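## Task

Move all four parts from the tray into the two totes so that every tote holds a single kind of part, and no part at all (counting ones that started in a tote) is left outside. A part lying on or hanging over a tote's rim or inner ledge is not counted as inside. Only parts may be in or on the totes. At the end, open the grippers and pull the arms away; the result must stay in place without the robot holding it.

## Robot and tools

Robot: two 6-joint arms, left_arm and right_arm, each with a parallel two-finger gripper and a wrist camera. left_arm is the robot's own left and sits on the +y side; its base is at (+0.100, +0.357, +1.271) m, right_arm's at (+0.100, -0.357, +1.271) m. Both are mounted high and reach down to the work area.

Frame: all reported positions use one scene frame. Origin is on the floor under the middle of the robot's foot, +x is forward (the direction the robot faces), +z is up. Image left/right is unrelated to arm names. Printed hand positions may be somewhat off, more so at long reach.

Gripper: fingers point along the gripper's +z and close along its y. end_effector_position is the point between the finger pads, roughly 1 cm short of the fingertips.

Tool execute_actions, argument "actions": a list holding zero or one item. Optional "pictures" (true/false) controls whether camera images come back (default: they do).
- Empty list: no motion, just returns the current state.
- Motion: {"rows": [...], "steps": n}. n is 1 to 15 control steps of 1/30 s each (15 if omitted). rows has 1 to 15 rows; row k is used on step k, and the last row repeats if there are fewer rows than steps.
- Each row is one flat list of 14 numbers covering both arms, even if only one moves: left_arm waist, shoulder, elbow, wrist pitch, wrist yaw, wrist roll, opening, then right_arm in the same seven-slot order.
- The six joint numbers are absolute target angles in radians (not offsets), in the same form as the Joint positions line. Ranges per arm: waist -2.880..2.880, shoulder 0.000..3.142, elbow 0.000..3.019, wrist pitch -1.693..1.571, wrist yaw -1.571..1.571, wrist roll -2.094..2.094. A call is rejected (nothing sent) if a target exceeds an end by over 0.019 rad and is also beyond the joint's last reported angle. True ends can differ by up to 0.019 rad; a target past the real end is clipped there and the result may print "joint sent to its limit" (possibly about an earlier action). No such line does not prove more travel exists.
- Opening is an absolute value from -1 (closed) to +1 (fully open, pad gap 0.094 m). Away from the extremes, fingers go to where grip_measured would read that value. To hold a part, keep commanding about 0.03 below the grip_measured reading; a smaller gap grips more lightly. Readings per gripper can be off by about 1 mm. Very thin parts get less force.
- Wait: {"steps": n} with no rows, n up to 300; it returns once n steps have elapsed since the previous result, your reply time included.

Motion limits: each step, a joint's target is kept within a lead of its measured angle: waist 0.264, shoulder 0.32, elbow 0.276, wrist pitch 0.33, wrist yaw 0.186, wrist roll 0.522 rad. If the targets would move the gripper over 70 mm from where it is, all targets of that arm are pulled back. So far goals take several actions. Between calls the arms keep heading for the last row sent, until they all nearly stop or a step is HELD; then only a new action moves them further. Fingers still in motion finish moving.

Result lines: the state line gives each arm's end_effector_position (m) and end_effector_quat_wxyz, left | right. Joint positions and Joint velocities list, per arm, the six joints (rad, rad/s) then the pad gap (m, m/s). grip_measured is the measured opening on the command scale. "joint command not followed" means the clearance check altered or blocked some joint targets; the rest of the row still ran. HELD marks steps where your row, or part of it, was not sent. MOTOR HOT appears from 85 °C while holding loads; at 100 °C an OVER-TEMPERATURE FAULT drops that arm until it cools, so avoid long holds and long thinking while carrying.

Tool zoom_image: "camera" is one of cam_head_left, cam_head_right, cam_left_wrist, cam_right_wrist (all 896x504); "region" is [x0, y0, x1, y1] in that camera's pixels, top-left origin, at most 504 by 504. It enlarges the latest image. Calibration (intrinsics, distortion, world-to-camera transforms) is supplied for each camera and may be a little off; wrist camera poses follow the arm's joint readings.

Tool read_manual: optional "section", only "licences"; returns URDF licence text, no motion.

Replying without any tool call ends everything remaining.

Cautions: do not let the arms collide or press on each other; do not knock or place anything outside the work area; avoid dropping parts, slamming, hitting or shoving hard. A part you hold may be briefly tugged, and loose items may get nudged, so check placements. Put parts fully inside the totes, not on rims or ledges, then release and move the grippers clear before finishing. Smooth, low-effort motion is preferred.

Each tool is called after "Request:" as name([rows], argument=value, ...), one row to a line, values as JSON.

## Session

Request:
execute_actions(actions=[])

Scene clock: 0.00 s of 6600.00 s.
left_arm: end_effector_position=(+0.7821, +0.2666, +1.1372) grip_measured=+1.000 end_effector_quat_wxyz=(+0.055, +0.497, -0.860, +0.100) | right_arm: end_effector_position=(+0.4641, -0.2074, +1.0182) grip_measured=+1.000 end_effector_quat_wxyz=(+0.159, -0.118, +0.963, -0.180)
Joint positions: left_arm=[ 1.415  1.788  1.619 -0.879  0.151 -1.128  0.094] | right_arm=[-0.943  1.875  0.657  0.279  0.74   0.157  0.094]
Joint velocities: left_arm=[-0.005  0.005 -0.007  0.007 -0.037  0.081  0.   ] | right_arm=[ 0.005  0.005 -0.002 -0.012 -0.022 -0.037  0.   ]
camera_calibration (this result's frames):
cam_left_wrist: T_world_to_cam=[[0.864522, -0.488366, 0.118744, -0.678466], [-0.411096, -0.551196, 0.726074, -0.349818], [-0.289139, -0.676522, -0.677286, 1.30201], [0, 0, 0, 1]] pos_world=[0.819202, 0.356683, 1.21639]
cam_right_wrist: T_world_to_cam=[[0.17582, -0.906095, 0.38481, -0.658597], [-0.951707, -0.0565159, 0.30176, 0.127808], [-0.251676, -0.419282, -0.872274, 1.04118], [0, 0, 0, 1]] pos_world=[0.49947, -0.152979, 1.12306]

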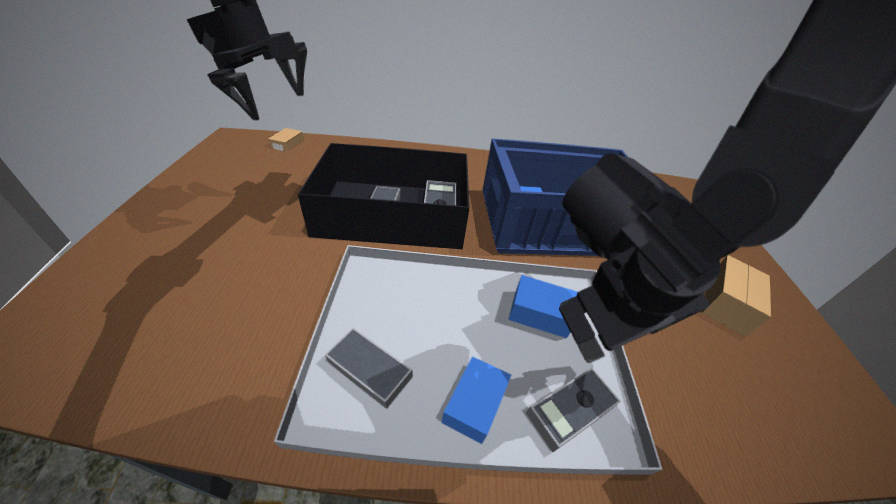

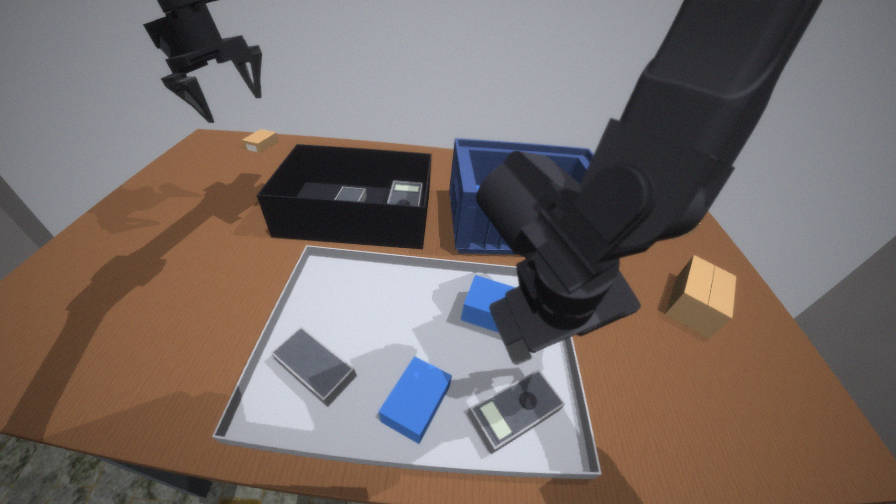

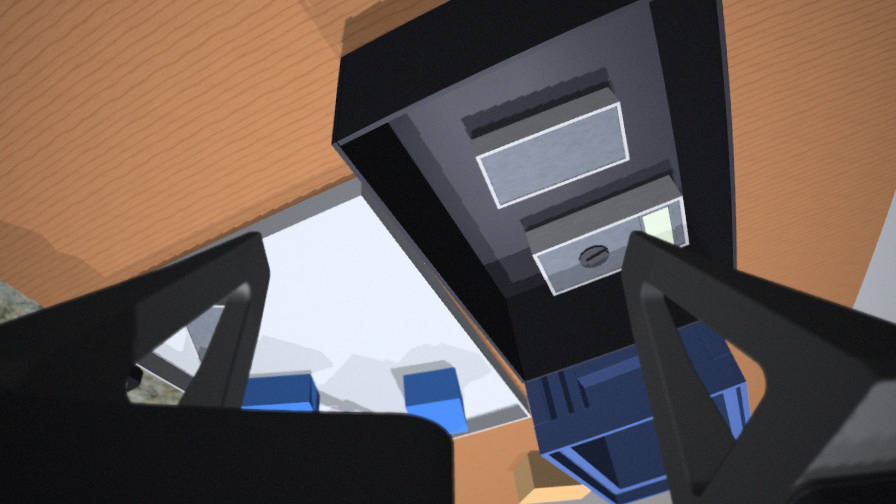

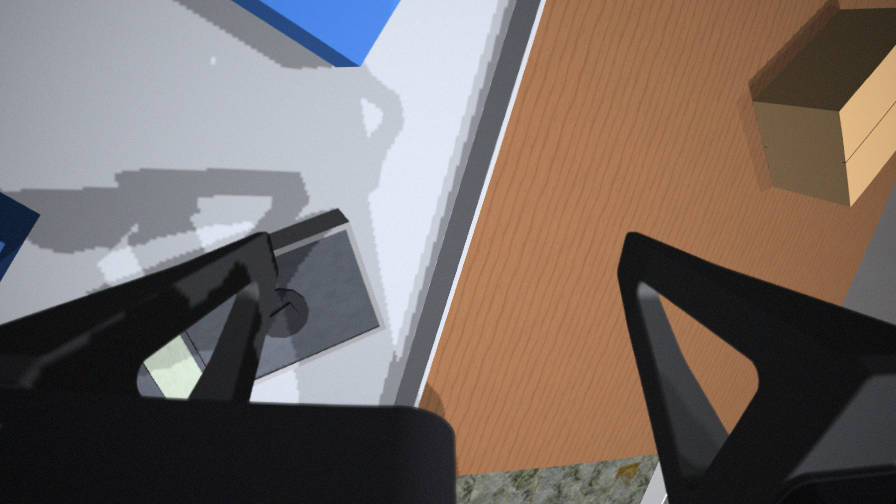

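Request:
zoom_image(camera="cam_head_left", region=[310, 260, 650, 470])

Request:
zoom_image(camera="cam_head_left", region=[460, 120, 700, 270])

Region (310, 260, 650, 470) of cam_head_left's 896x504 image, scaled by 1.482, with more detail than that image has; it fills the top 311 rows of this view, and the rest is white.

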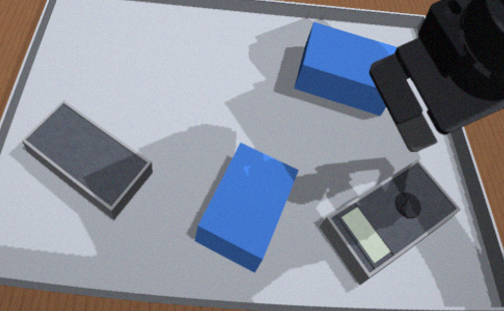

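Region (460, 120, 700, 270) of cam_head_left's 896x504 image, scaled by 2.100, with more detail than that image has; it fills the top 315 rows of this view, and the rest is white.

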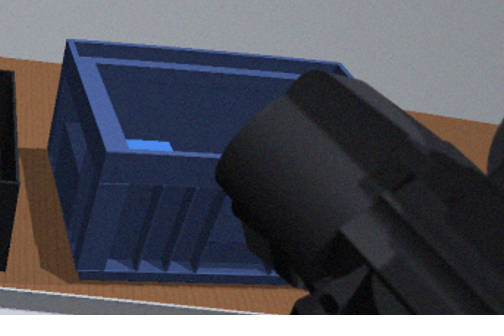

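Request:
execute_actions([
  {"rows":[[1.4,1.785,1.6,-0.86,0.135,-1.14,1,-0.95,1.86,0.67,0.26,0.72,0.12,1],[1.38,1.78,1.575,-0.83,0.12,-1.155,1,-0.96,1.85,0.685,0.24,0.7,0.08,1],[1.36,1.78,1.545,-0.8,0.1,-1.17,1,-0.97,1.84,0.7,0.22,0.68,0.04,1],[1.34,1.78,1.515,-0.77,0.08,-1.185,1,-0.98,1.83,0.715,0.195,0.66,0,1],[1.32,1.78,1.485,-0.74,0.06,-1.2,1,-0.99,1.82,0.73,0.17,0.64,-0.04,1],[1.3,1.78,1.455,-0.71,0.04,-1.215,1,-1.0,1.82,0.745,0.145,0.62,-0.08,1],[1.28,1.78,1.425,-0.68,0.02,-1.23,1,-1.01,1.82,0.76,0.12,0.6,-0.12,1],[1.26,1.78,1.395,-0.65,0,-1.245,1,-1.02,1.82,0.775,0.095,0.58,-0.16,1],[1.24,1.78,1.365,-0.62,-0.02,-1.26,1,-1.03,1.82,0.79,0.07,0.56,-0.2,1],[1.22,1.78,1.335,-0.59,-0.04,-1.275,1,-1.04,1.82,0.805,0.045,0.54,-0.24,1],[1.2,1.78,1.305,-0.56,-0.06,-1.29,1,-1.05,1.82,0.82,0.02,0.52,-0.28,1],[1.18,1.785,1.275,-0.53,-0.08,-1.305,1,-1.06,1.82,0.835,-0.005,0.5,-0.32,1],[1.16,1.79,1.245,-0.5,-0.1,-1.32,1,-1.07,1.82,0.85,-0.03,0.48,-0.36,1],[1.14,1.8,1.215,-0.47,-0.12,-1.335,1,-1.08,1.82,0.865,-0.055,0.46,-0.4,1],[1.12,1.81,1.185,-0.44,-0.14,-1.35,1,-1.085,1.825,0.88,-0.08,0.44,-0.44,1]],"steps":15},
], pictures=false)

Request:
execute_actions([
  {"rows":[[1.1,1.82,1.155,-0.41,-0.16,-1.365,1,-1.09,1.83,0.895,-0.1,0.42,-0.48,1],[1.08,1.835,1.125,-0.38,-0.18,-1.38,1,-1.095,1.835,0.91,-0.12,0.4,-0.52,1],[1.06,1.85,1.1,-0.35,-0.2,-1.395,1,-1.1,1.84,0.925,-0.14,0.38,-0.56,1],[1.04,1.865,1.075,-0.32,-0.215,-1.41,1,-1.105,1.846,0.94,-0.16,0.36,-0.6,1],[1.02,1.88,1.05,-0.29,-0.23,-1.425,1,-1.11,1.853,0.955,-0.18,0.34,-0.64,1],[1.0,1.895,1.03,-0.26,-0.245,-1.44,1,-1.115,1.86,0.97,-0.2,0.32,-0.68,1],[0.98,1.91,1.01,-0.235,-0.26,-1.455,1,-1.118,1.867,0.985,-0.215,0.3,-0.72,1],[0.96,1.925,0.99,-0.21,-0.27,-1.47,1,-1.12,1.874,1.0,-0.23,0.28,-0.75,1],[0.943,1.938,0.975,-0.185,-0.28,-1.48,1,-1.122,1.881,1.015,-0.245,0.265,-0.78,1],[0.928,1.95,0.96,-0.165,-0.29,-1.49,1,-1.124,1.888,1.03,-0.258,0.25,-0.8,1],[0.916,1.961,0.95,-0.145,-0.298,-1.5,1,-1.125,1.894,1.043,-0.268,0.238,-0.815,1],[0.906,1.971,0.942,-0.128,-0.305,-1.51,1,-1.126,1.9,1.055,-0.277,0.228,-0.825,1],[0.899,1.98,0.936,-0.114,-0.31,-1.515,1,-1.126,1.905,1.065,-0.284,0.22,-0.835,1],[0.894,1.987,0.932,-0.103,-0.313,-1.515,1,-1.126,1.909,1.072,-0.289,0.214,-0.835,1],[0.89,1.992,0.929,-0.094,-0.313,-1.515,1,-1.126,1.912,1.077,-0.291,0.212,-0.835,1]],"steps":15},
], pictures=false)

Request:
execute_actions([
  {"steps":12},
])

Scene clock: 36.47 s of 6600.00 s.
left_arm: end_effector_position=(+0.6455, +0.1614, +1.0573) grip_measured=+1.000 end_effector_quat_wxyz=(+0.016, +0.466, -0.884, +0.039) | right_arm: end_effector_position=(+0.5282, -0.1913, +1.0071) grip_measured=+1.000 end_effector_quat_wxyz=(+0.070, -0.301, +0.945, -0.106)
Joint positions: left_arm=[ 1.16   1.788  1.237 -0.516 -0.117 -1.272  0.094] | right_arm=[-1.057  1.831  0.853 -0.011  0.462 -0.262  0.094]
Joint velocities: left_arm=[-0.777  0.024 -0.794  0.926 -0.608 -0.403  0.   ] | right_arm=[-0.308 -0.005  0.393 -0.755 -0.579 -1.092  0.   ]
Steps of this call (steps 1 to 90: nothing new was sent; then 32.97 s passed at rest; steps 91 to 105: all 15 steps of this action). Readings (joint positions):
91: left_arm=[1.415 1.788 1.618 -0.878 0.146 -1.128] | right_arm=[-0.943 1.875 0.657 0.278 0.733 0.154]
92: left_arm=[1.413 1.788 1.611 -0.869 0.135 -1.129] | right_arm=[-0.943 1.874 0.660 0.273 0.719 0.145]
94: left_arm=[1.405 1.787 1.579 -0.828 0.099 -1.139] | right_arm=[-0.946 1.872 0.674 0.244 0.680 0.108]
98: left_arm=[1.348 1.787 1.458 -0.719 0.019 -1.178] | right_arm=[-0.976 1.850 0.734 0.156 0.601 -0.007]
105: the state above

Scene clock: 36.97 s of 6600.00 s.
left_arm: end_effector_position=(+0.4423, +0.1019, +0.9682) grip_measured=+1.000 end_effector_quat_wxyz=(+0.010, +0.441, -0.897, -0.017) | right_arm: end_effector_position=(+0.5627, -0.1629, +0.9918) grip_measured=+1.000 end_effector_quat_wxyz=(+0.009, -0.526, +0.850, -0.003)
Joint positions: left_arm=[ 0.905  1.989  0.928 -0.14  -0.305 -1.47   0.094] | right_arm=[-1.11   1.883  1.055 -0.264  0.219 -0.761  0.094]
Joint velocities: left_arm=[-0.288  0.288 -0.198  0.364 -0.095 -0.212  0.   ] | right_arm=[-0.015  0.161  0.242 -0.164 -0.125 -0.359  0.   ]
Steps of this call (steps 1 to 15: all 15 steps of this action). Readings (joint positions):
1: left_arm=[1.135 1.789 1.209 -0.485 -0.136 -1.287] | right_arm=[-1.066 1.831 0.866 -0.036 0.442 -0.300]
2: left_arm=[1.112 1.793 1.182 -0.454 -0.156 -1.301] | right_arm=[-1.074 1.831 0.878 -0.059 0.423 -0.339]
4: left_arm=[1.071 1.808 1.130 -0.393 -0.195 -1.330] | right_arm=[-1.086 1.831 0.903 -0.103 0.383 -0.418]
8: left_arm=[1.005 1.871 1.035 -0.276 -0.255 -1.390] | right_arm=[-1.100 1.838 0.958 -0.182 0.302 -0.575]
15: the state above

Scene clock: 37.37 s of 6600.00 s.
left_arm: end_effector_position=(+0.4380, +0.0948, +0.9655) grip_measured=+1.000 end_effector_quat_wxyz=(+0.006, +0.449, -0.893, -0.009) | right_arm: end_effector_position=(+0.5617, -0.1617, +0.9883) grip_measured=+1.000 end_effector_quat_wxyz=(+0.003, -0.552, +0.834, +0.000)
Joint positions: left_arm=[ 0.89   2.002  0.923 -0.107 -0.309 -1.497  0.094] | right_arm=[-1.11   1.894  1.066 -0.277  0.215 -0.818  0.094]
Joint velocities: left_arm=[-0.015 -0.015 -0.012 -0.002  0.022 -0.066  0.   ] | right_arm=[ 0.005  0.015  0.007 -0.002 -0.037 -0.007  0.   ]
Steps of this call (steps 1 to 12: the robot went on to your last target). Readings (joint positions):
1: left_arm=[0.898 1.997 0.923 -0.131 -0.306 -1.476] | right_arm=[-1.110 1.888 1.062 -0.268 0.217 -0.773]
2: left_arm=[0.892 2.001 0.921 -0.125 -0.306 -1.481] | right_arm=[-1.110 1.891 1.065 -0.270 0.216 -0.783]
4: left_arm=[0.890 2.002 0.921 -0.117 -0.307 -1.488] | right_arm=[-1.110 1.894 1.066 -0.274 0.216 -0.797]
8: left_arm=[0.890 2.002 0.923 -0.108 -0.309 -1.494] | right_arm=[-1.110 1.894 1.066 -0.277 0.215 -0.812]
12: the state above
camera_calibration (this result's frames):
cam_left_wrist: T_world_to_cam=[[0.800484, -0.599025, -0.019855, -0.272167], [-0.475958, -0.655464, 0.586372, -0.288188], [-0.364266, -0.459931, -0.809799, 1.11038], [0, 0, 0, 1]] pos_world=[0.485172, 0.158766, 1.06277]
cam_right_wrist: T_world_to_cam=[[0.922184, -0.386748, 0.00139273, -0.579232], [-0.316447, -0.752473, 0.577621, -0.509746], [-0.222346, -0.533114, -0.816304, 0.968595], [0, 0, 0, 1]] pos_world=[0.588214, -0.0912149, 1.08591]

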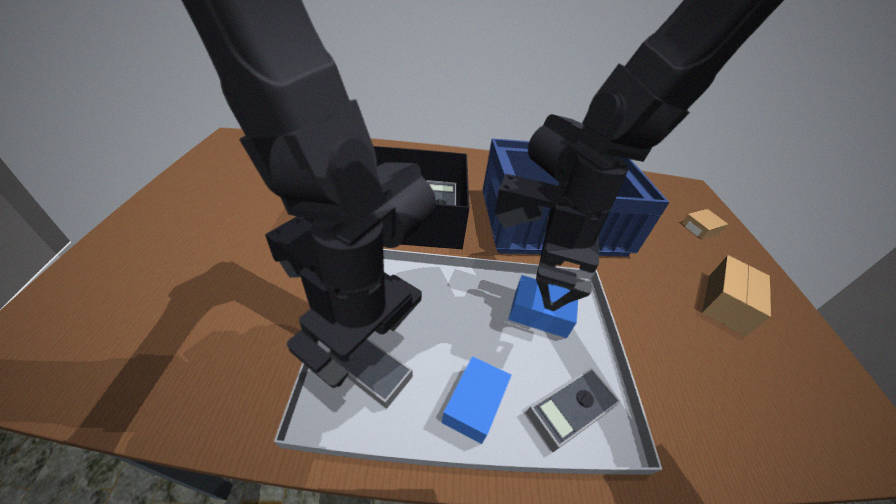

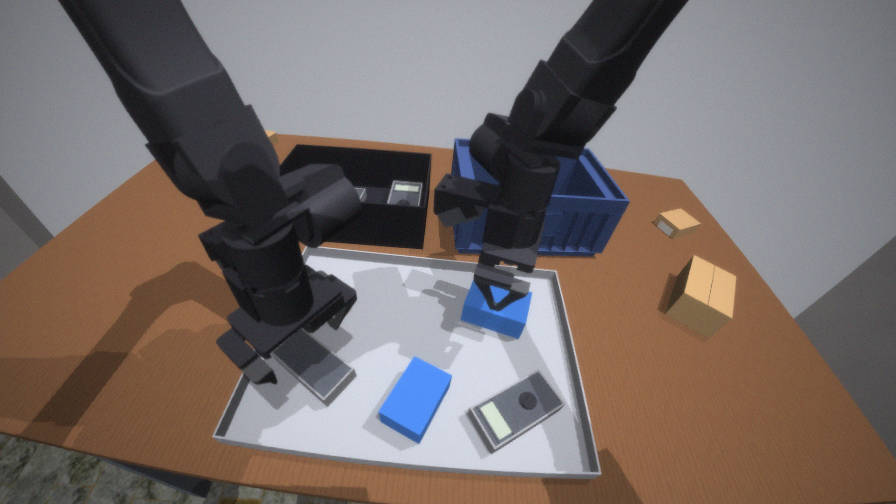

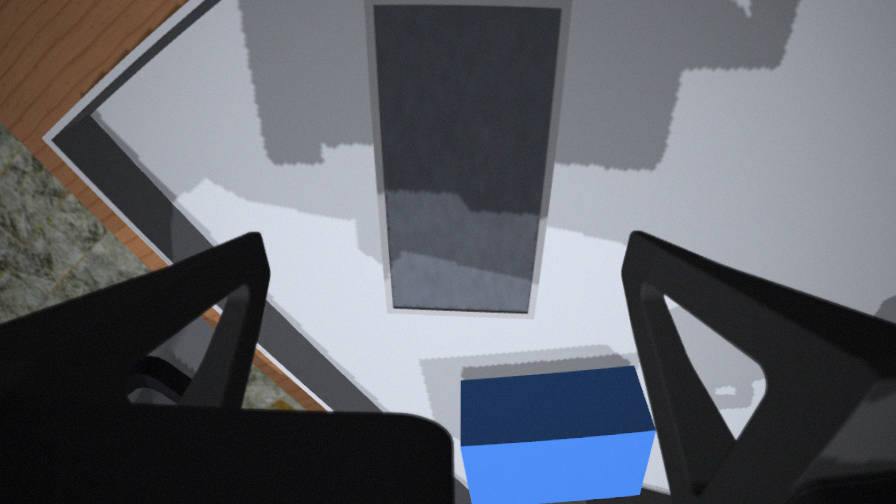

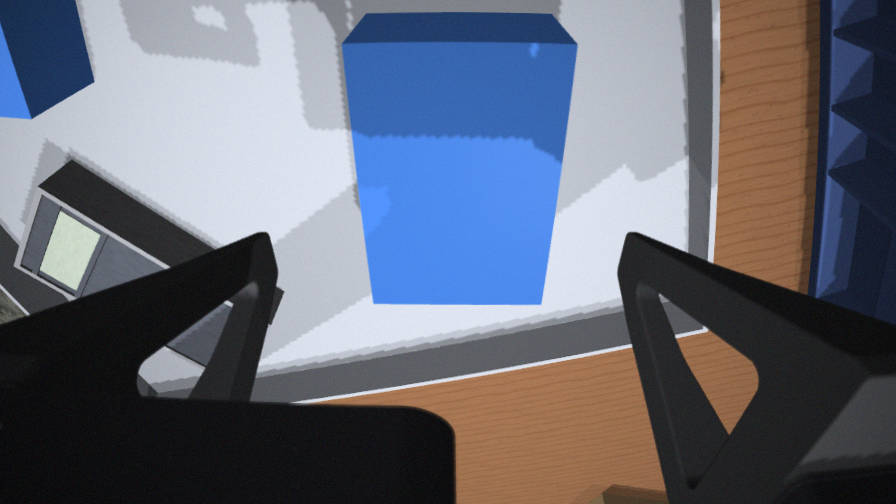

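Request:
execute_actions([
  {"rows":[[0.905,2.015,0.928,-0.09,-0.305,-1.48,1,-1.128,1.925,1.078,-0.262,0.212,-0.84,1],[0.91,2.025,0.932,-0.082,-0.303,-1.47,1,-1.131,1.936,1.081,-0.258,0.211,-0.84,1],[0.915,2.034,0.936,-0.075,-0.301,-1.46,1,-1.134,1.946,1.086,-0.254,0.21,-0.845,1],[0.92,2.042,0.94,-0.068,-0.3,-1.455,1,-1.137,1.956,1.091,-0.25,0.209,-0.845,1],[0.924,2.05,0.944,-0.061,-0.299,-1.45,1,-1.14,1.966,1.096,-0.246,0.208,-0.85,1],[0.927,2.058,0.948,-0.054,-0.298,-1.445,1,-1.142,1.976,1.101,-0.242,0.207,-0.85,1],[0.93,2.066,0.952,-0.047,-0.297,-1.44,1,-1.144,1.985,1.106,-0.238,0.206,-0.85,1],[0.932,2.073,0.956,-0.04,-0.296,-1.44,1,-1.146,1.993,1.111,-0.234,0.205,-0.85,1],[0.933,2.079,0.959,-0.034,-0.295,-1.44,1,-1.148,1.999,1.116,-0.23,0.205,-0.85,1],[0.933,2.084,0.962,-0.028,-0.294,-1.44,1,-1.148,2.003,1.121,-0.226,0.205,-0.85,1],[0.933,2.086,0.963,-0.022,-0.294,-1.44,1,-1.148,2.005,1.126,-0.222,0.205,-0.85,1],[0.933,2.086,0.963,-0.022,-0.294,-1.44,1,-1.148,2.005,1.131,-0.221,0.205,-0.85,1]],"steps":15},
], pictures=false)

Request:
execute_actions([
  {"steps":6},
])

Scene clock: 54.60 s of 6600.00 s.
left_arm: end_effector_position=(+0.4432, +0.1012, +0.9352) grip_measured=+1.000 end_effector_quat_wxyz=(+0.001, +0.450, -0.893, -0.004) | right_arm: end_effector_position=(+0.5557, -0.1687, +0.9463) grip_measured=+1.000 end_effector_quat_wxyz=(-0.011, -0.552, +0.834, +0.001)
Joint positions: left_arm=[ 0.926  2.079  0.954 -0.039 -0.298 -1.459  0.094] | right_arm=[-1.135  2.     1.11  -0.24   0.209 -0.836  0.094]
Joint velocities: left_arm=[ 0.005  0.024 -0.017  0.012  0.022  0.095  0.   ] | right_arm=[ 0.005 -0.015  0.012  0.017  0.007 -0.051  0.   ]
Steps of this call (steps 1 to 30: the robot went on to your last target; steps 31 to 90: nothing new was sent; then 13.73 s passed at rest; steps 91 to 105: all 15 steps of this action). Readings (joint positions):
91: left_arm=[0.890 2.002 0.923 -0.107 -0.309 -1.499] | right_arm=[-1.110 1.895 1.066 -0.277 0.215 -0.823]
92: left_arm=[0.891 2.003 0.923 -0.105 -0.308 -1.497] | right_arm=[-1.110 1.896 1.067 -0.276 0.215 -0.824]
94: left_arm=[0.894 2.007 0.924 -0.094 -0.305 -1.489] | right_arm=[-1.112 1.905 1.070 -0.272 0.214 -0.827]
98: left_arm=[0.910 2.036 0.939 -0.068 -0.301 -1.472] | right_arm=[-1.122 1.948 1.089 -0.257 0.209 -0.833]
105: the state above

Scene clock: 54.80 s of 6600.00 s.
left_arm: end_effector_position=(+0.4439, +0.1008, +0.9352) grip_measured=+1.000 end_effector_quat_wxyz=(+0.001, +0.449, -0.894, -0.003) | right_arm: end_effector_position=(+0.5606, -0.1671, +0.9468) grip_measured=+1.000 end_effector_quat_wxyz=(-0.006, -0.552, +0.834, +0.000)
Joint positions: left_arm=[ 0.926  2.079  0.955 -0.036 -0.298 -1.457  0.094] | right_arm=[-1.135  2.     1.118 -0.237  0.209 -0.837  0.094]
Joint velocities: left_arm=[-0.005 -0.015 -0.032 -0.007  0.051 -0.022  0.   ] | right_arm=[ 0.005  0.005  0.032  0.012  0.022 -0.037  0.   ]
Steps of this call (steps 1 to 6: the robot went on to your last target). Readings (joint positions):
1: left_arm=[0.926 2.079 0.954 -0.039 -0.298 -1.459] | right_arm=[-1.135 2.000 1.111 -0.239 0.209 -0.837]
2: left_arm=[0.926 2.079 0.954 -0.038 -0.298 -1.458] | right_arm=[-1.135 2.000 1.112 -0.239 0.209 -0.837]
4: left_arm=[0.926 2.079 0.955 -0.036 -0.298 -1.457] | right_arm=[-1.135 2.000 1.115 -0.238 0.209 -0.837]
6: the state above
camera_calibration (this result's frames):
cam_left_wrist: T_world_to_cam=[[0.800224, -0.59968, -0.00501136, -0.287564], [-0.484661, -0.651617, 0.583523, -0.257523], [-0.353193, -0.46452, -0.812081, 1.08839], [0, 0, 0, 1]] pos_world=[0.489717, 0.165329, 1.03269]
cam_right_wrist: T_world_to_cam=[[0.922094, -0.386849, -0.00949598, -0.569849], [-0.307135, -0.746575, 0.590165, -0.506299], [-0.235394, -0.541271, -0.807227, 0.928993], [0, 0, 0, 1]] pos_world=[0.588631, -0.0955985, 1.0433]

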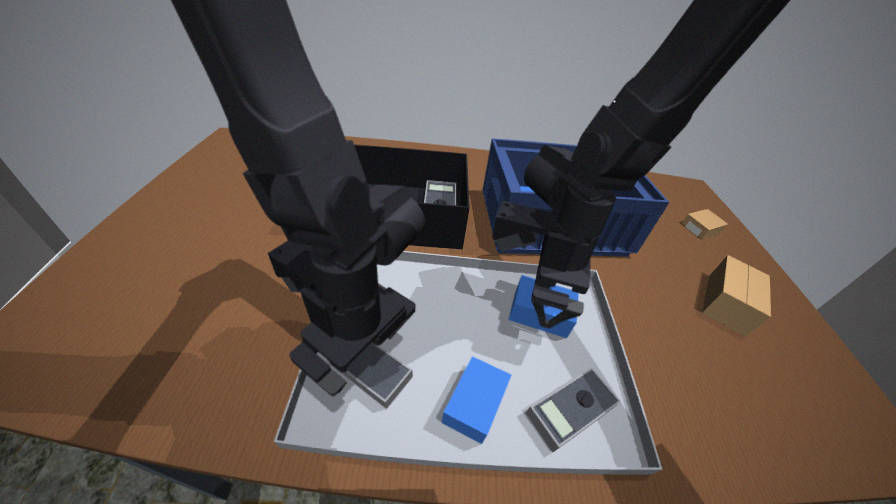

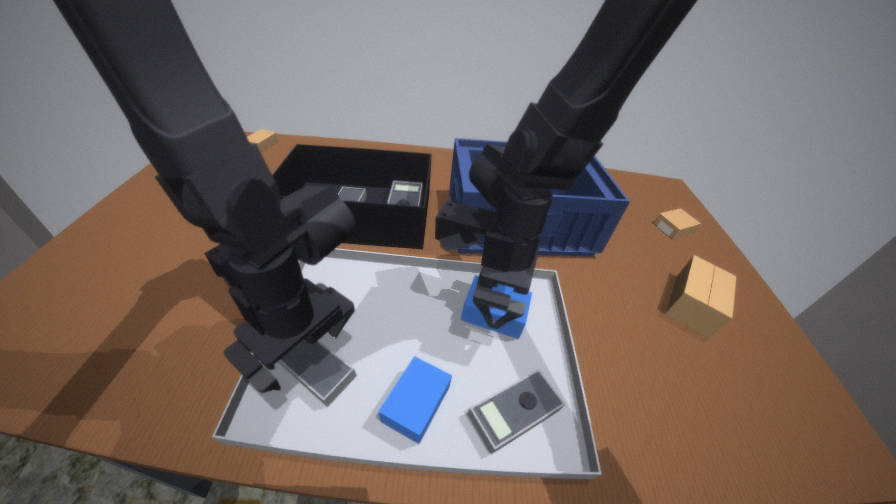

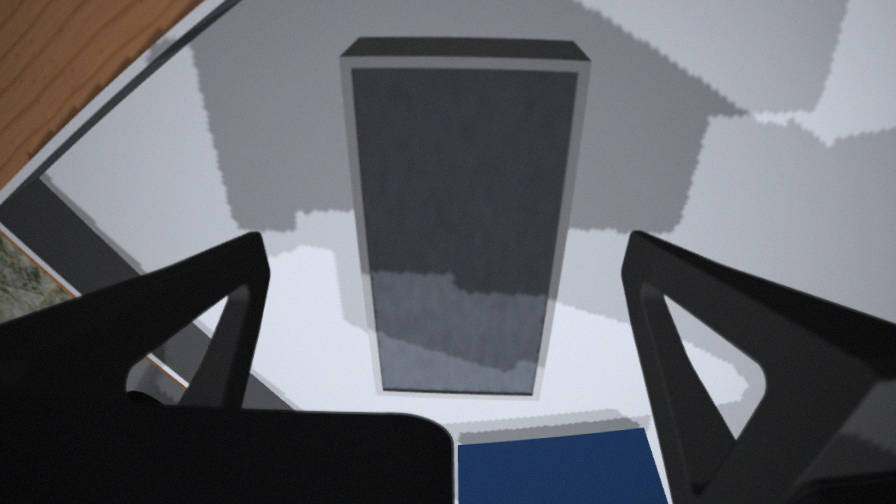

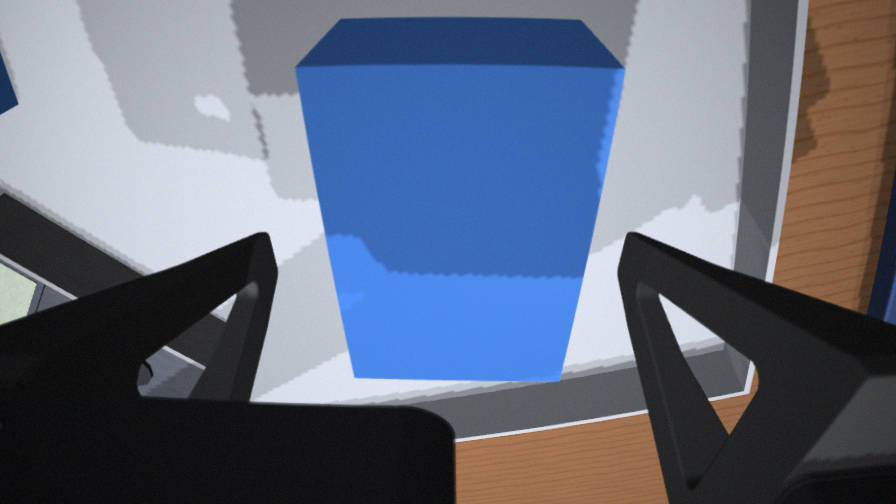

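Request:
execute_actions([
  {"rows":[[0.933,2.095,0.965,-0.018,-0.293,-1.44,1,-1.15,2.02,1.135,-0.215,0.203,-0.85,1],[0.933,2.102,0.969,-0.015,-0.292,-1.44,1,-1.151,2.029,1.14,-0.211,0.202,-0.85,1],[0.933,2.108,0.973,-0.012,-0.291,-1.44,1,-1.152,2.037,1.145,-0.207,0.201,-0.85,1],[0.933,2.114,0.977,-0.009,-0.291,-1.44,1,-1.153,2.045,1.15,-0.203,0.2,-0.85,1],[0.933,2.12,0.981,-0.006,-0.291,-1.44,1,-1.154,2.052,1.155,-0.199,0.2,-0.85,1],[0.933,2.125,0.985,-0.003,-0.291,-1.44,1,-1.154,2.058,1.159,-0.195,0.2,-0.85,1],[0.933,2.129,0.988,-0.001,-0.291,-1.44,1,-1.154,2.062,1.163,-0.191,0.2,-0.85,1]],"steps":15},
])

Scene clock: 64.20 s of 6600.00 s.
left_arm: end_effector_position=(+0.4458, +0.0945, +0.9222) grip_measured=+1.000 end_effector_quat_wxyz=(-0.001, +0.450, -0.893, +0.002) | right_arm: end_effector_position=(+0.5678, -0.1612, +0.9298) grip_measured=+1.000 end_effector_quat_wxyz=(+0.003, -0.550, +0.835, -0.000)
Joint positions: left_arm=[ 0.926  2.117  0.982 -0.015 -0.294 -1.456  0.094] | right_arm=[-1.137  2.047  1.154 -0.206  0.204 -0.838  0.094]
Joint velocities: left_arm=[-0.005 -0.005  0.002  0.002 -0.037  0.007  0.   ] | right_arm=[-0.005  0.005 -0.002 -0.012  0.007  0.037  0.   ]
Steps of this call (steps 1 to 15: the robot went on to your last target; steps 16 to 90: nothing new was sent; then 5.90 s passed at rest; steps 91 to 105: all 15 steps of this action). Readings (joint positions):
91: left_arm=[0.926 2.079 0.955 -0.036 -0.297 -1.456] | right_arm=[-1.135 2.000 1.119 -0.235 0.208 -0.837]
92: left_arm=[0.926 2.079 0.955 -0.034 -0.296 -1.456] | right_arm=[-1.135 2.000 1.119 -0.233 0.207 -0.837]
94: left_arm=[0.926 2.084 0.958 -0.029 -0.295 -1.456] | right_arm=[-1.135 2.006 1.125 -0.228 0.204 -0.837]
98: left_arm=[0.926 2.105 0.977 -0.018 -0.294 -1.456] | right_arm=[-1.136 2.031 1.148 -0.211 0.204 -0.837]
105: the state above
camera_calibration (this result's frames):
cam_left_wrist: T_world_to_cam=[[0.801627, -0.5978, 0.00549522, -0.303447], [-0.487414, -0.648226, 0.585005, -0.253555], [-0.346154, -0.471634, -0.811011, 1.07214], [0, 0, 0, 1]] pos_world=[0.490792, 0.159898, 1.01952]
cam_right_wrist: T_world_to_cam=[[0.920255, -0.391316, 0.00172747, -0.584497], [-0.320356, -0.75083, 0.577604, -0.471181], [-0.224729, -0.532096, -0.816315, 0.924026], [0, 0, 0, 1]] pos_world=[0.594595, -0.0908291, 1.02746]

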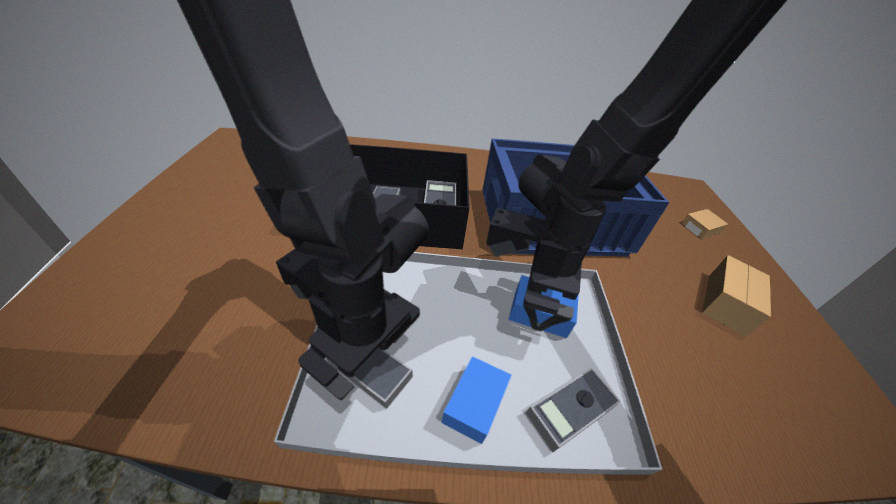

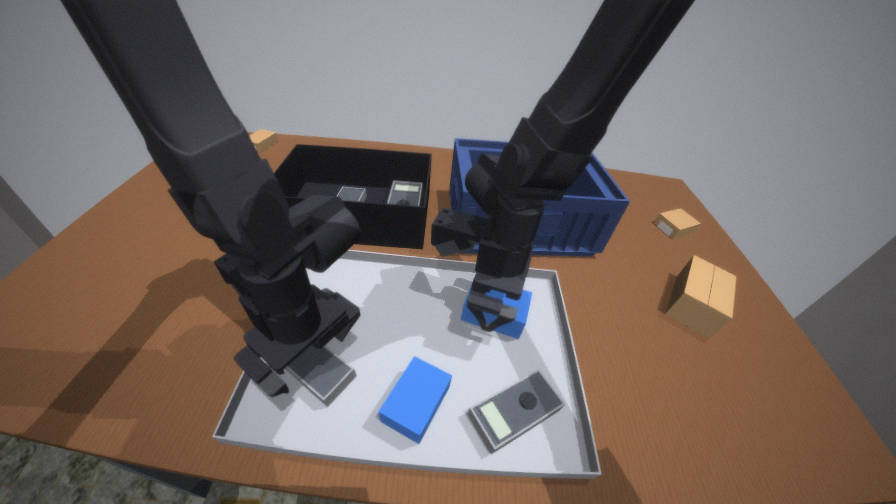

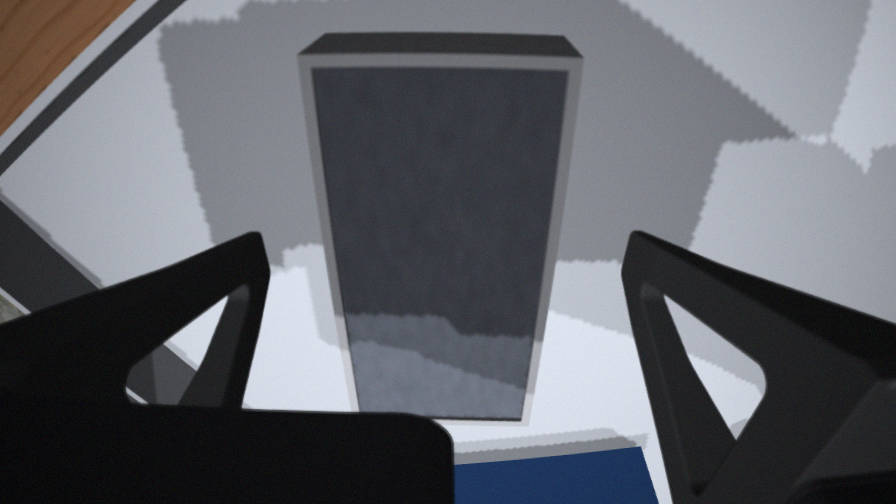

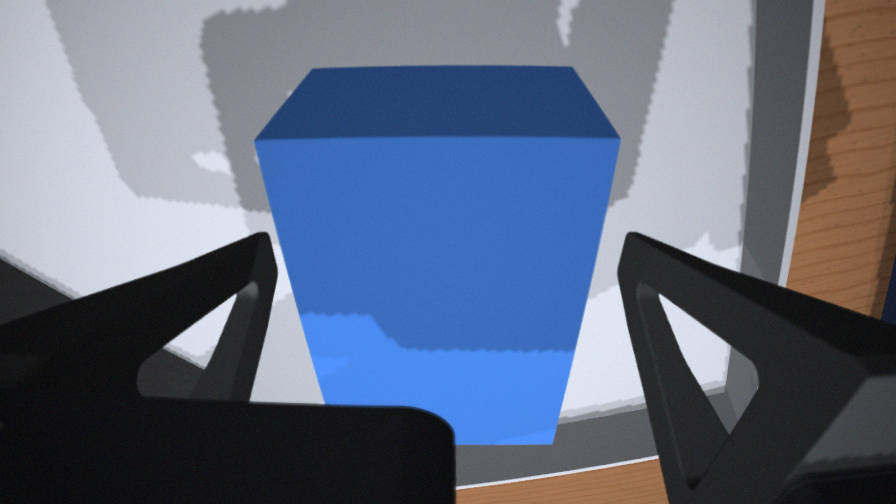

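Request:
execute_actions([
  {"rows":[[0.94,2.137,0.991,0.004,-0.288,-1.43,1,-1.158,2.07,1.166,-0.187,0.199,-0.855,1],[0.944,2.144,0.994,0.007,-0.288,-1.43,1,-1.161,2.078,1.168,-0.184,0.199,-0.855,1],[0.947,2.15,0.997,0.01,-0.288,-1.43,1,-1.164,2.085,1.17,-0.181,0.199,-0.855,1],[0.948,2.155,1.0,0.013,-0.288,-1.43,0.9,-1.164,2.091,1.172,-0.178,0.199,-0.855,0.95],[0.948,2.157,1.002,0.013,-0.288,-1.43,0.8,-1.164,2.093,1.173,-0.178,0.199,-0.855,0.9],[0.948,2.157,1.002,0.013,-0.288,-1.43,0.7,-1.164,2.093,1.173,-0.178,0.199,-0.855,0.83],[0.948,2.157,1.002,0.013,-0.288,-1.43,0.6,-1.164,2.093,1.173,-0.178,0.199,-0.855,0.76],[0.948,2.157,1.002,0.013,-0.288,-1.43,0.52,-1.164,2.093,1.173,-0.178,0.199,-0.855,0.69],[0.948,2.157,1.002,0.013,-0.288,-1.43,0.45,-1.164,2.093,1.173,-0.178,0.199,-0.855,0.62],[0.948,2.157,1.002,0.013,-0.288,-1.43,0.38,-1.164,2.093,1.173,-0.178,0.199,-0.855,0.56],[0.948,2.157,1.002,0.013,-0.288,-1.43,0.31,-1.164,2.093,1.173,-0.178,0.199,-0.855,0.5],[0.948,2.157,1.002,0.013,-0.288,-1.43,0.25,-1.164,2.093,1.173,-0.178,0.199,-0.855,0.44],[0.948,2.157,1.002,0.013,-0.288,-1.43,0.19,-1.164,2.093,1.173,-0.178,0.199,-0.855,0.38],[0.948,2.157,1.002,0.013,-0.288,-1.43,0.12,-1.164,2.093,1.173,-0.178,0.199,-0.855,0.32],[0.948,2.157,1.002,0.013,-0.288,-1.43,0.05,-1.164,2.093,1.173,-0.178,0.199,-0.855,0.27]],"steps":15},
], pictures=false)

Request:
execute_actions([
  {"steps":4},
])

Scene clock: 76.63 s of 6600.00 s.
left_arm: end_effector_position=(+0.4461, +0.0971, +0.9114) grip_measured=+0.148 end_effector_quat_wxyz=(-0.001, +0.450, -0.893, +0.001) | right_arm: end_effector_position=(+0.5639, -0.1678, +0.9164) grip_measured=+0.350 end_effector_quat_wxyz=(-0.003, -0.547, +0.837, -0.001)
Joint positions: left_arm=[ 0.937  2.145  0.997 -0.    -0.291 -1.446  0.054] | right_arm=[-1.15   2.078  1.162 -0.193  0.202 -0.842  0.063]
Joint velocities: left_arm=[-0.005  0.005  0.007 -0.012 -0.066  0.081 -0.001] | right_arm=[-0.005 -0.015  0.002 -0.007  0.037 -0.037  0.   ]
Steps of this call (steps 1 to 15: the robot went on to your last target; steps 16 to 90: nothing new was sent; then 8.93 s passed at rest; steps 91 to 105: all 15 steps of this action). Readings (joint positions):
91: left_arm=[0.926 2.118 0.982 -0.014 -0.293 -1.455] | right_arm=[-1.137 2.047 1.154 -0.205 0.203 -0.838]
92: left_arm=[0.927 2.119 0.983 -0.012 -0.292 -1.453] | right_arm=[-1.137 2.048 1.154 -0.204 0.202 -0.839]
94: left_arm=[0.928 2.124 0.986 -0.007 -0.292 -1.451] | right_arm=[-1.140 2.052 1.156 -0.199 0.202 -0.840]
98: left_arm=[0.935 2.140 0.996 -0.001 -0.291 -1.448] | right_arm=[-1.147 2.069 1.162 -0.193 0.202 -0.841]
105: the state above

Scene clock: 76.77 s of 6600.00 s.
left_arm: end_effector_position=(+0.4461, +0.0971, +0.9114) grip_measured=+0.148 end_effector_quat_wxyz=(-0.001, +0.450, -0.893, +0.001) | right_arm: end_effector_position=(+0.5639, -0.1678, +0.9164) grip_measured=+0.350 end_effector_quat_wxyz=(-0.003, -0.547, +0.837, -0.001)
Joint positions: left_arm=[ 0.937  2.145  0.997 -0.    -0.291 -1.446  0.054] | right_arm=[-1.15   2.078  1.162 -0.193  0.202 -0.842  0.063]
Joint velocities: left_arm=[-0.005 -0.015  0.012  0.002  0.051  0.037  0.   ] | right_arm=[ 0.015 -0.005  0.012 -0.002  0.022 -0.037 -0.   ]
Steps of this call (steps 1 to 4: the robot went on to your last target). Readings (joint positions):
1: left_arm=[0.937 2.145 0.997 -0.000 -0.291 -1.446] | right_arm=[-1.150 2.078 1.162 -0.193 0.202 -0.842]
2: left_arm=[0.937 2.145 0.997 -0.000 -0.291 -1.446] | right_arm=[-1.150 2.078 1.162 -0.193 0.202 -0.842]
4: the state above
camera_calibration (this result's frames):
cam_left_wrist: T_world_to_cam=[[0.801907, -0.597438, 0.00350893, -0.300387], [-0.486616, -0.649726, 0.584004, -0.244687], [-0.346627, -0.470025, -0.811743, 1.06543], [0, 0, 0, 1]] pos_world=[0.49112, 0.162335, 1.00881]
cam_right_wrist: T_world_to_cam=[[0.918124, -0.396278, -0.00357808, -0.578267], [-0.319149, -0.744719, 0.586121, -0.477045], [-0.234931, -0.53699, -0.810216, 0.908057], [0, 0, 0, 1]] pos_world=[0.592003, -0.0968016, 1.01326]

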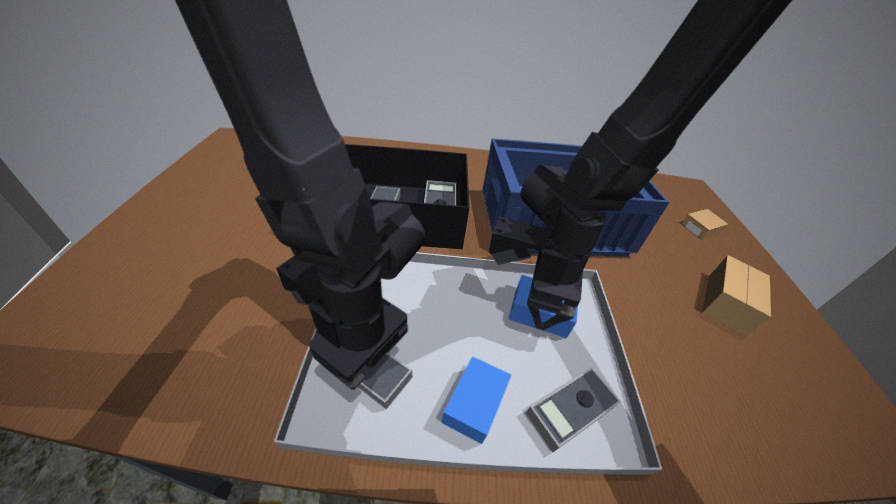

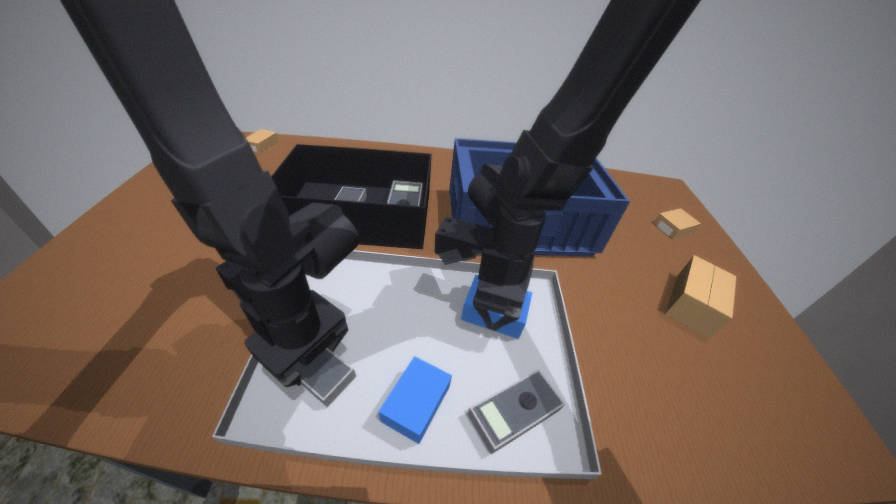

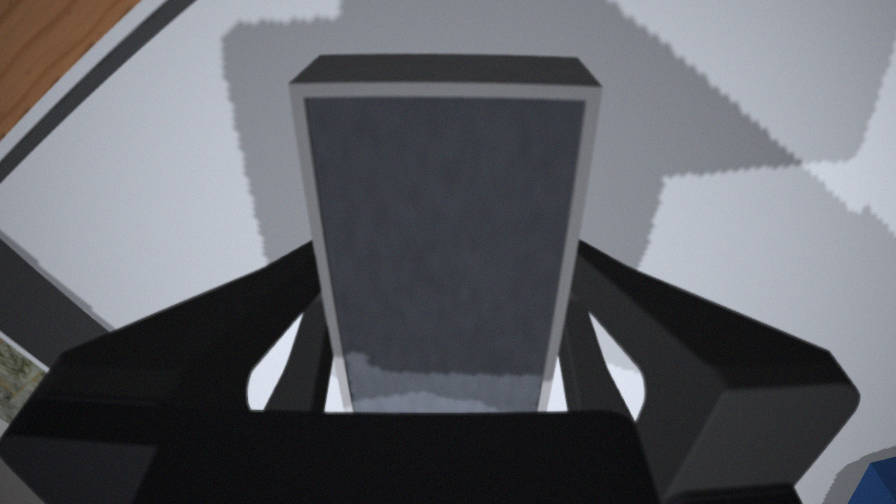

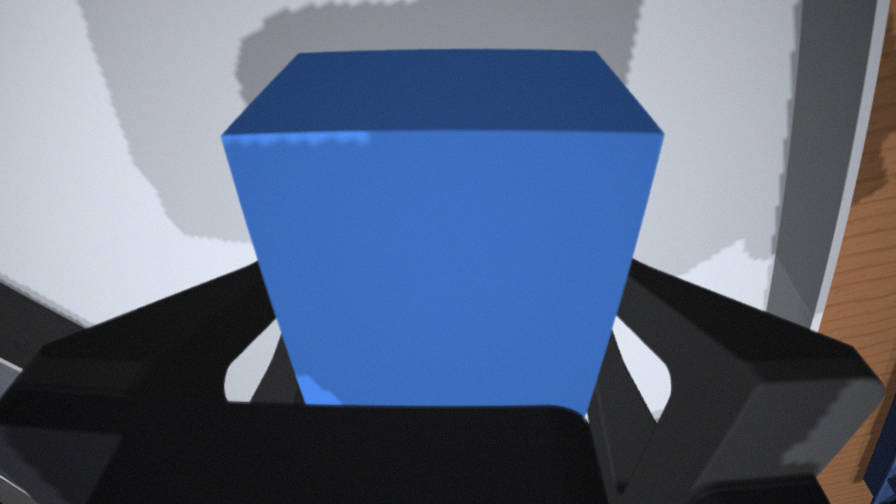

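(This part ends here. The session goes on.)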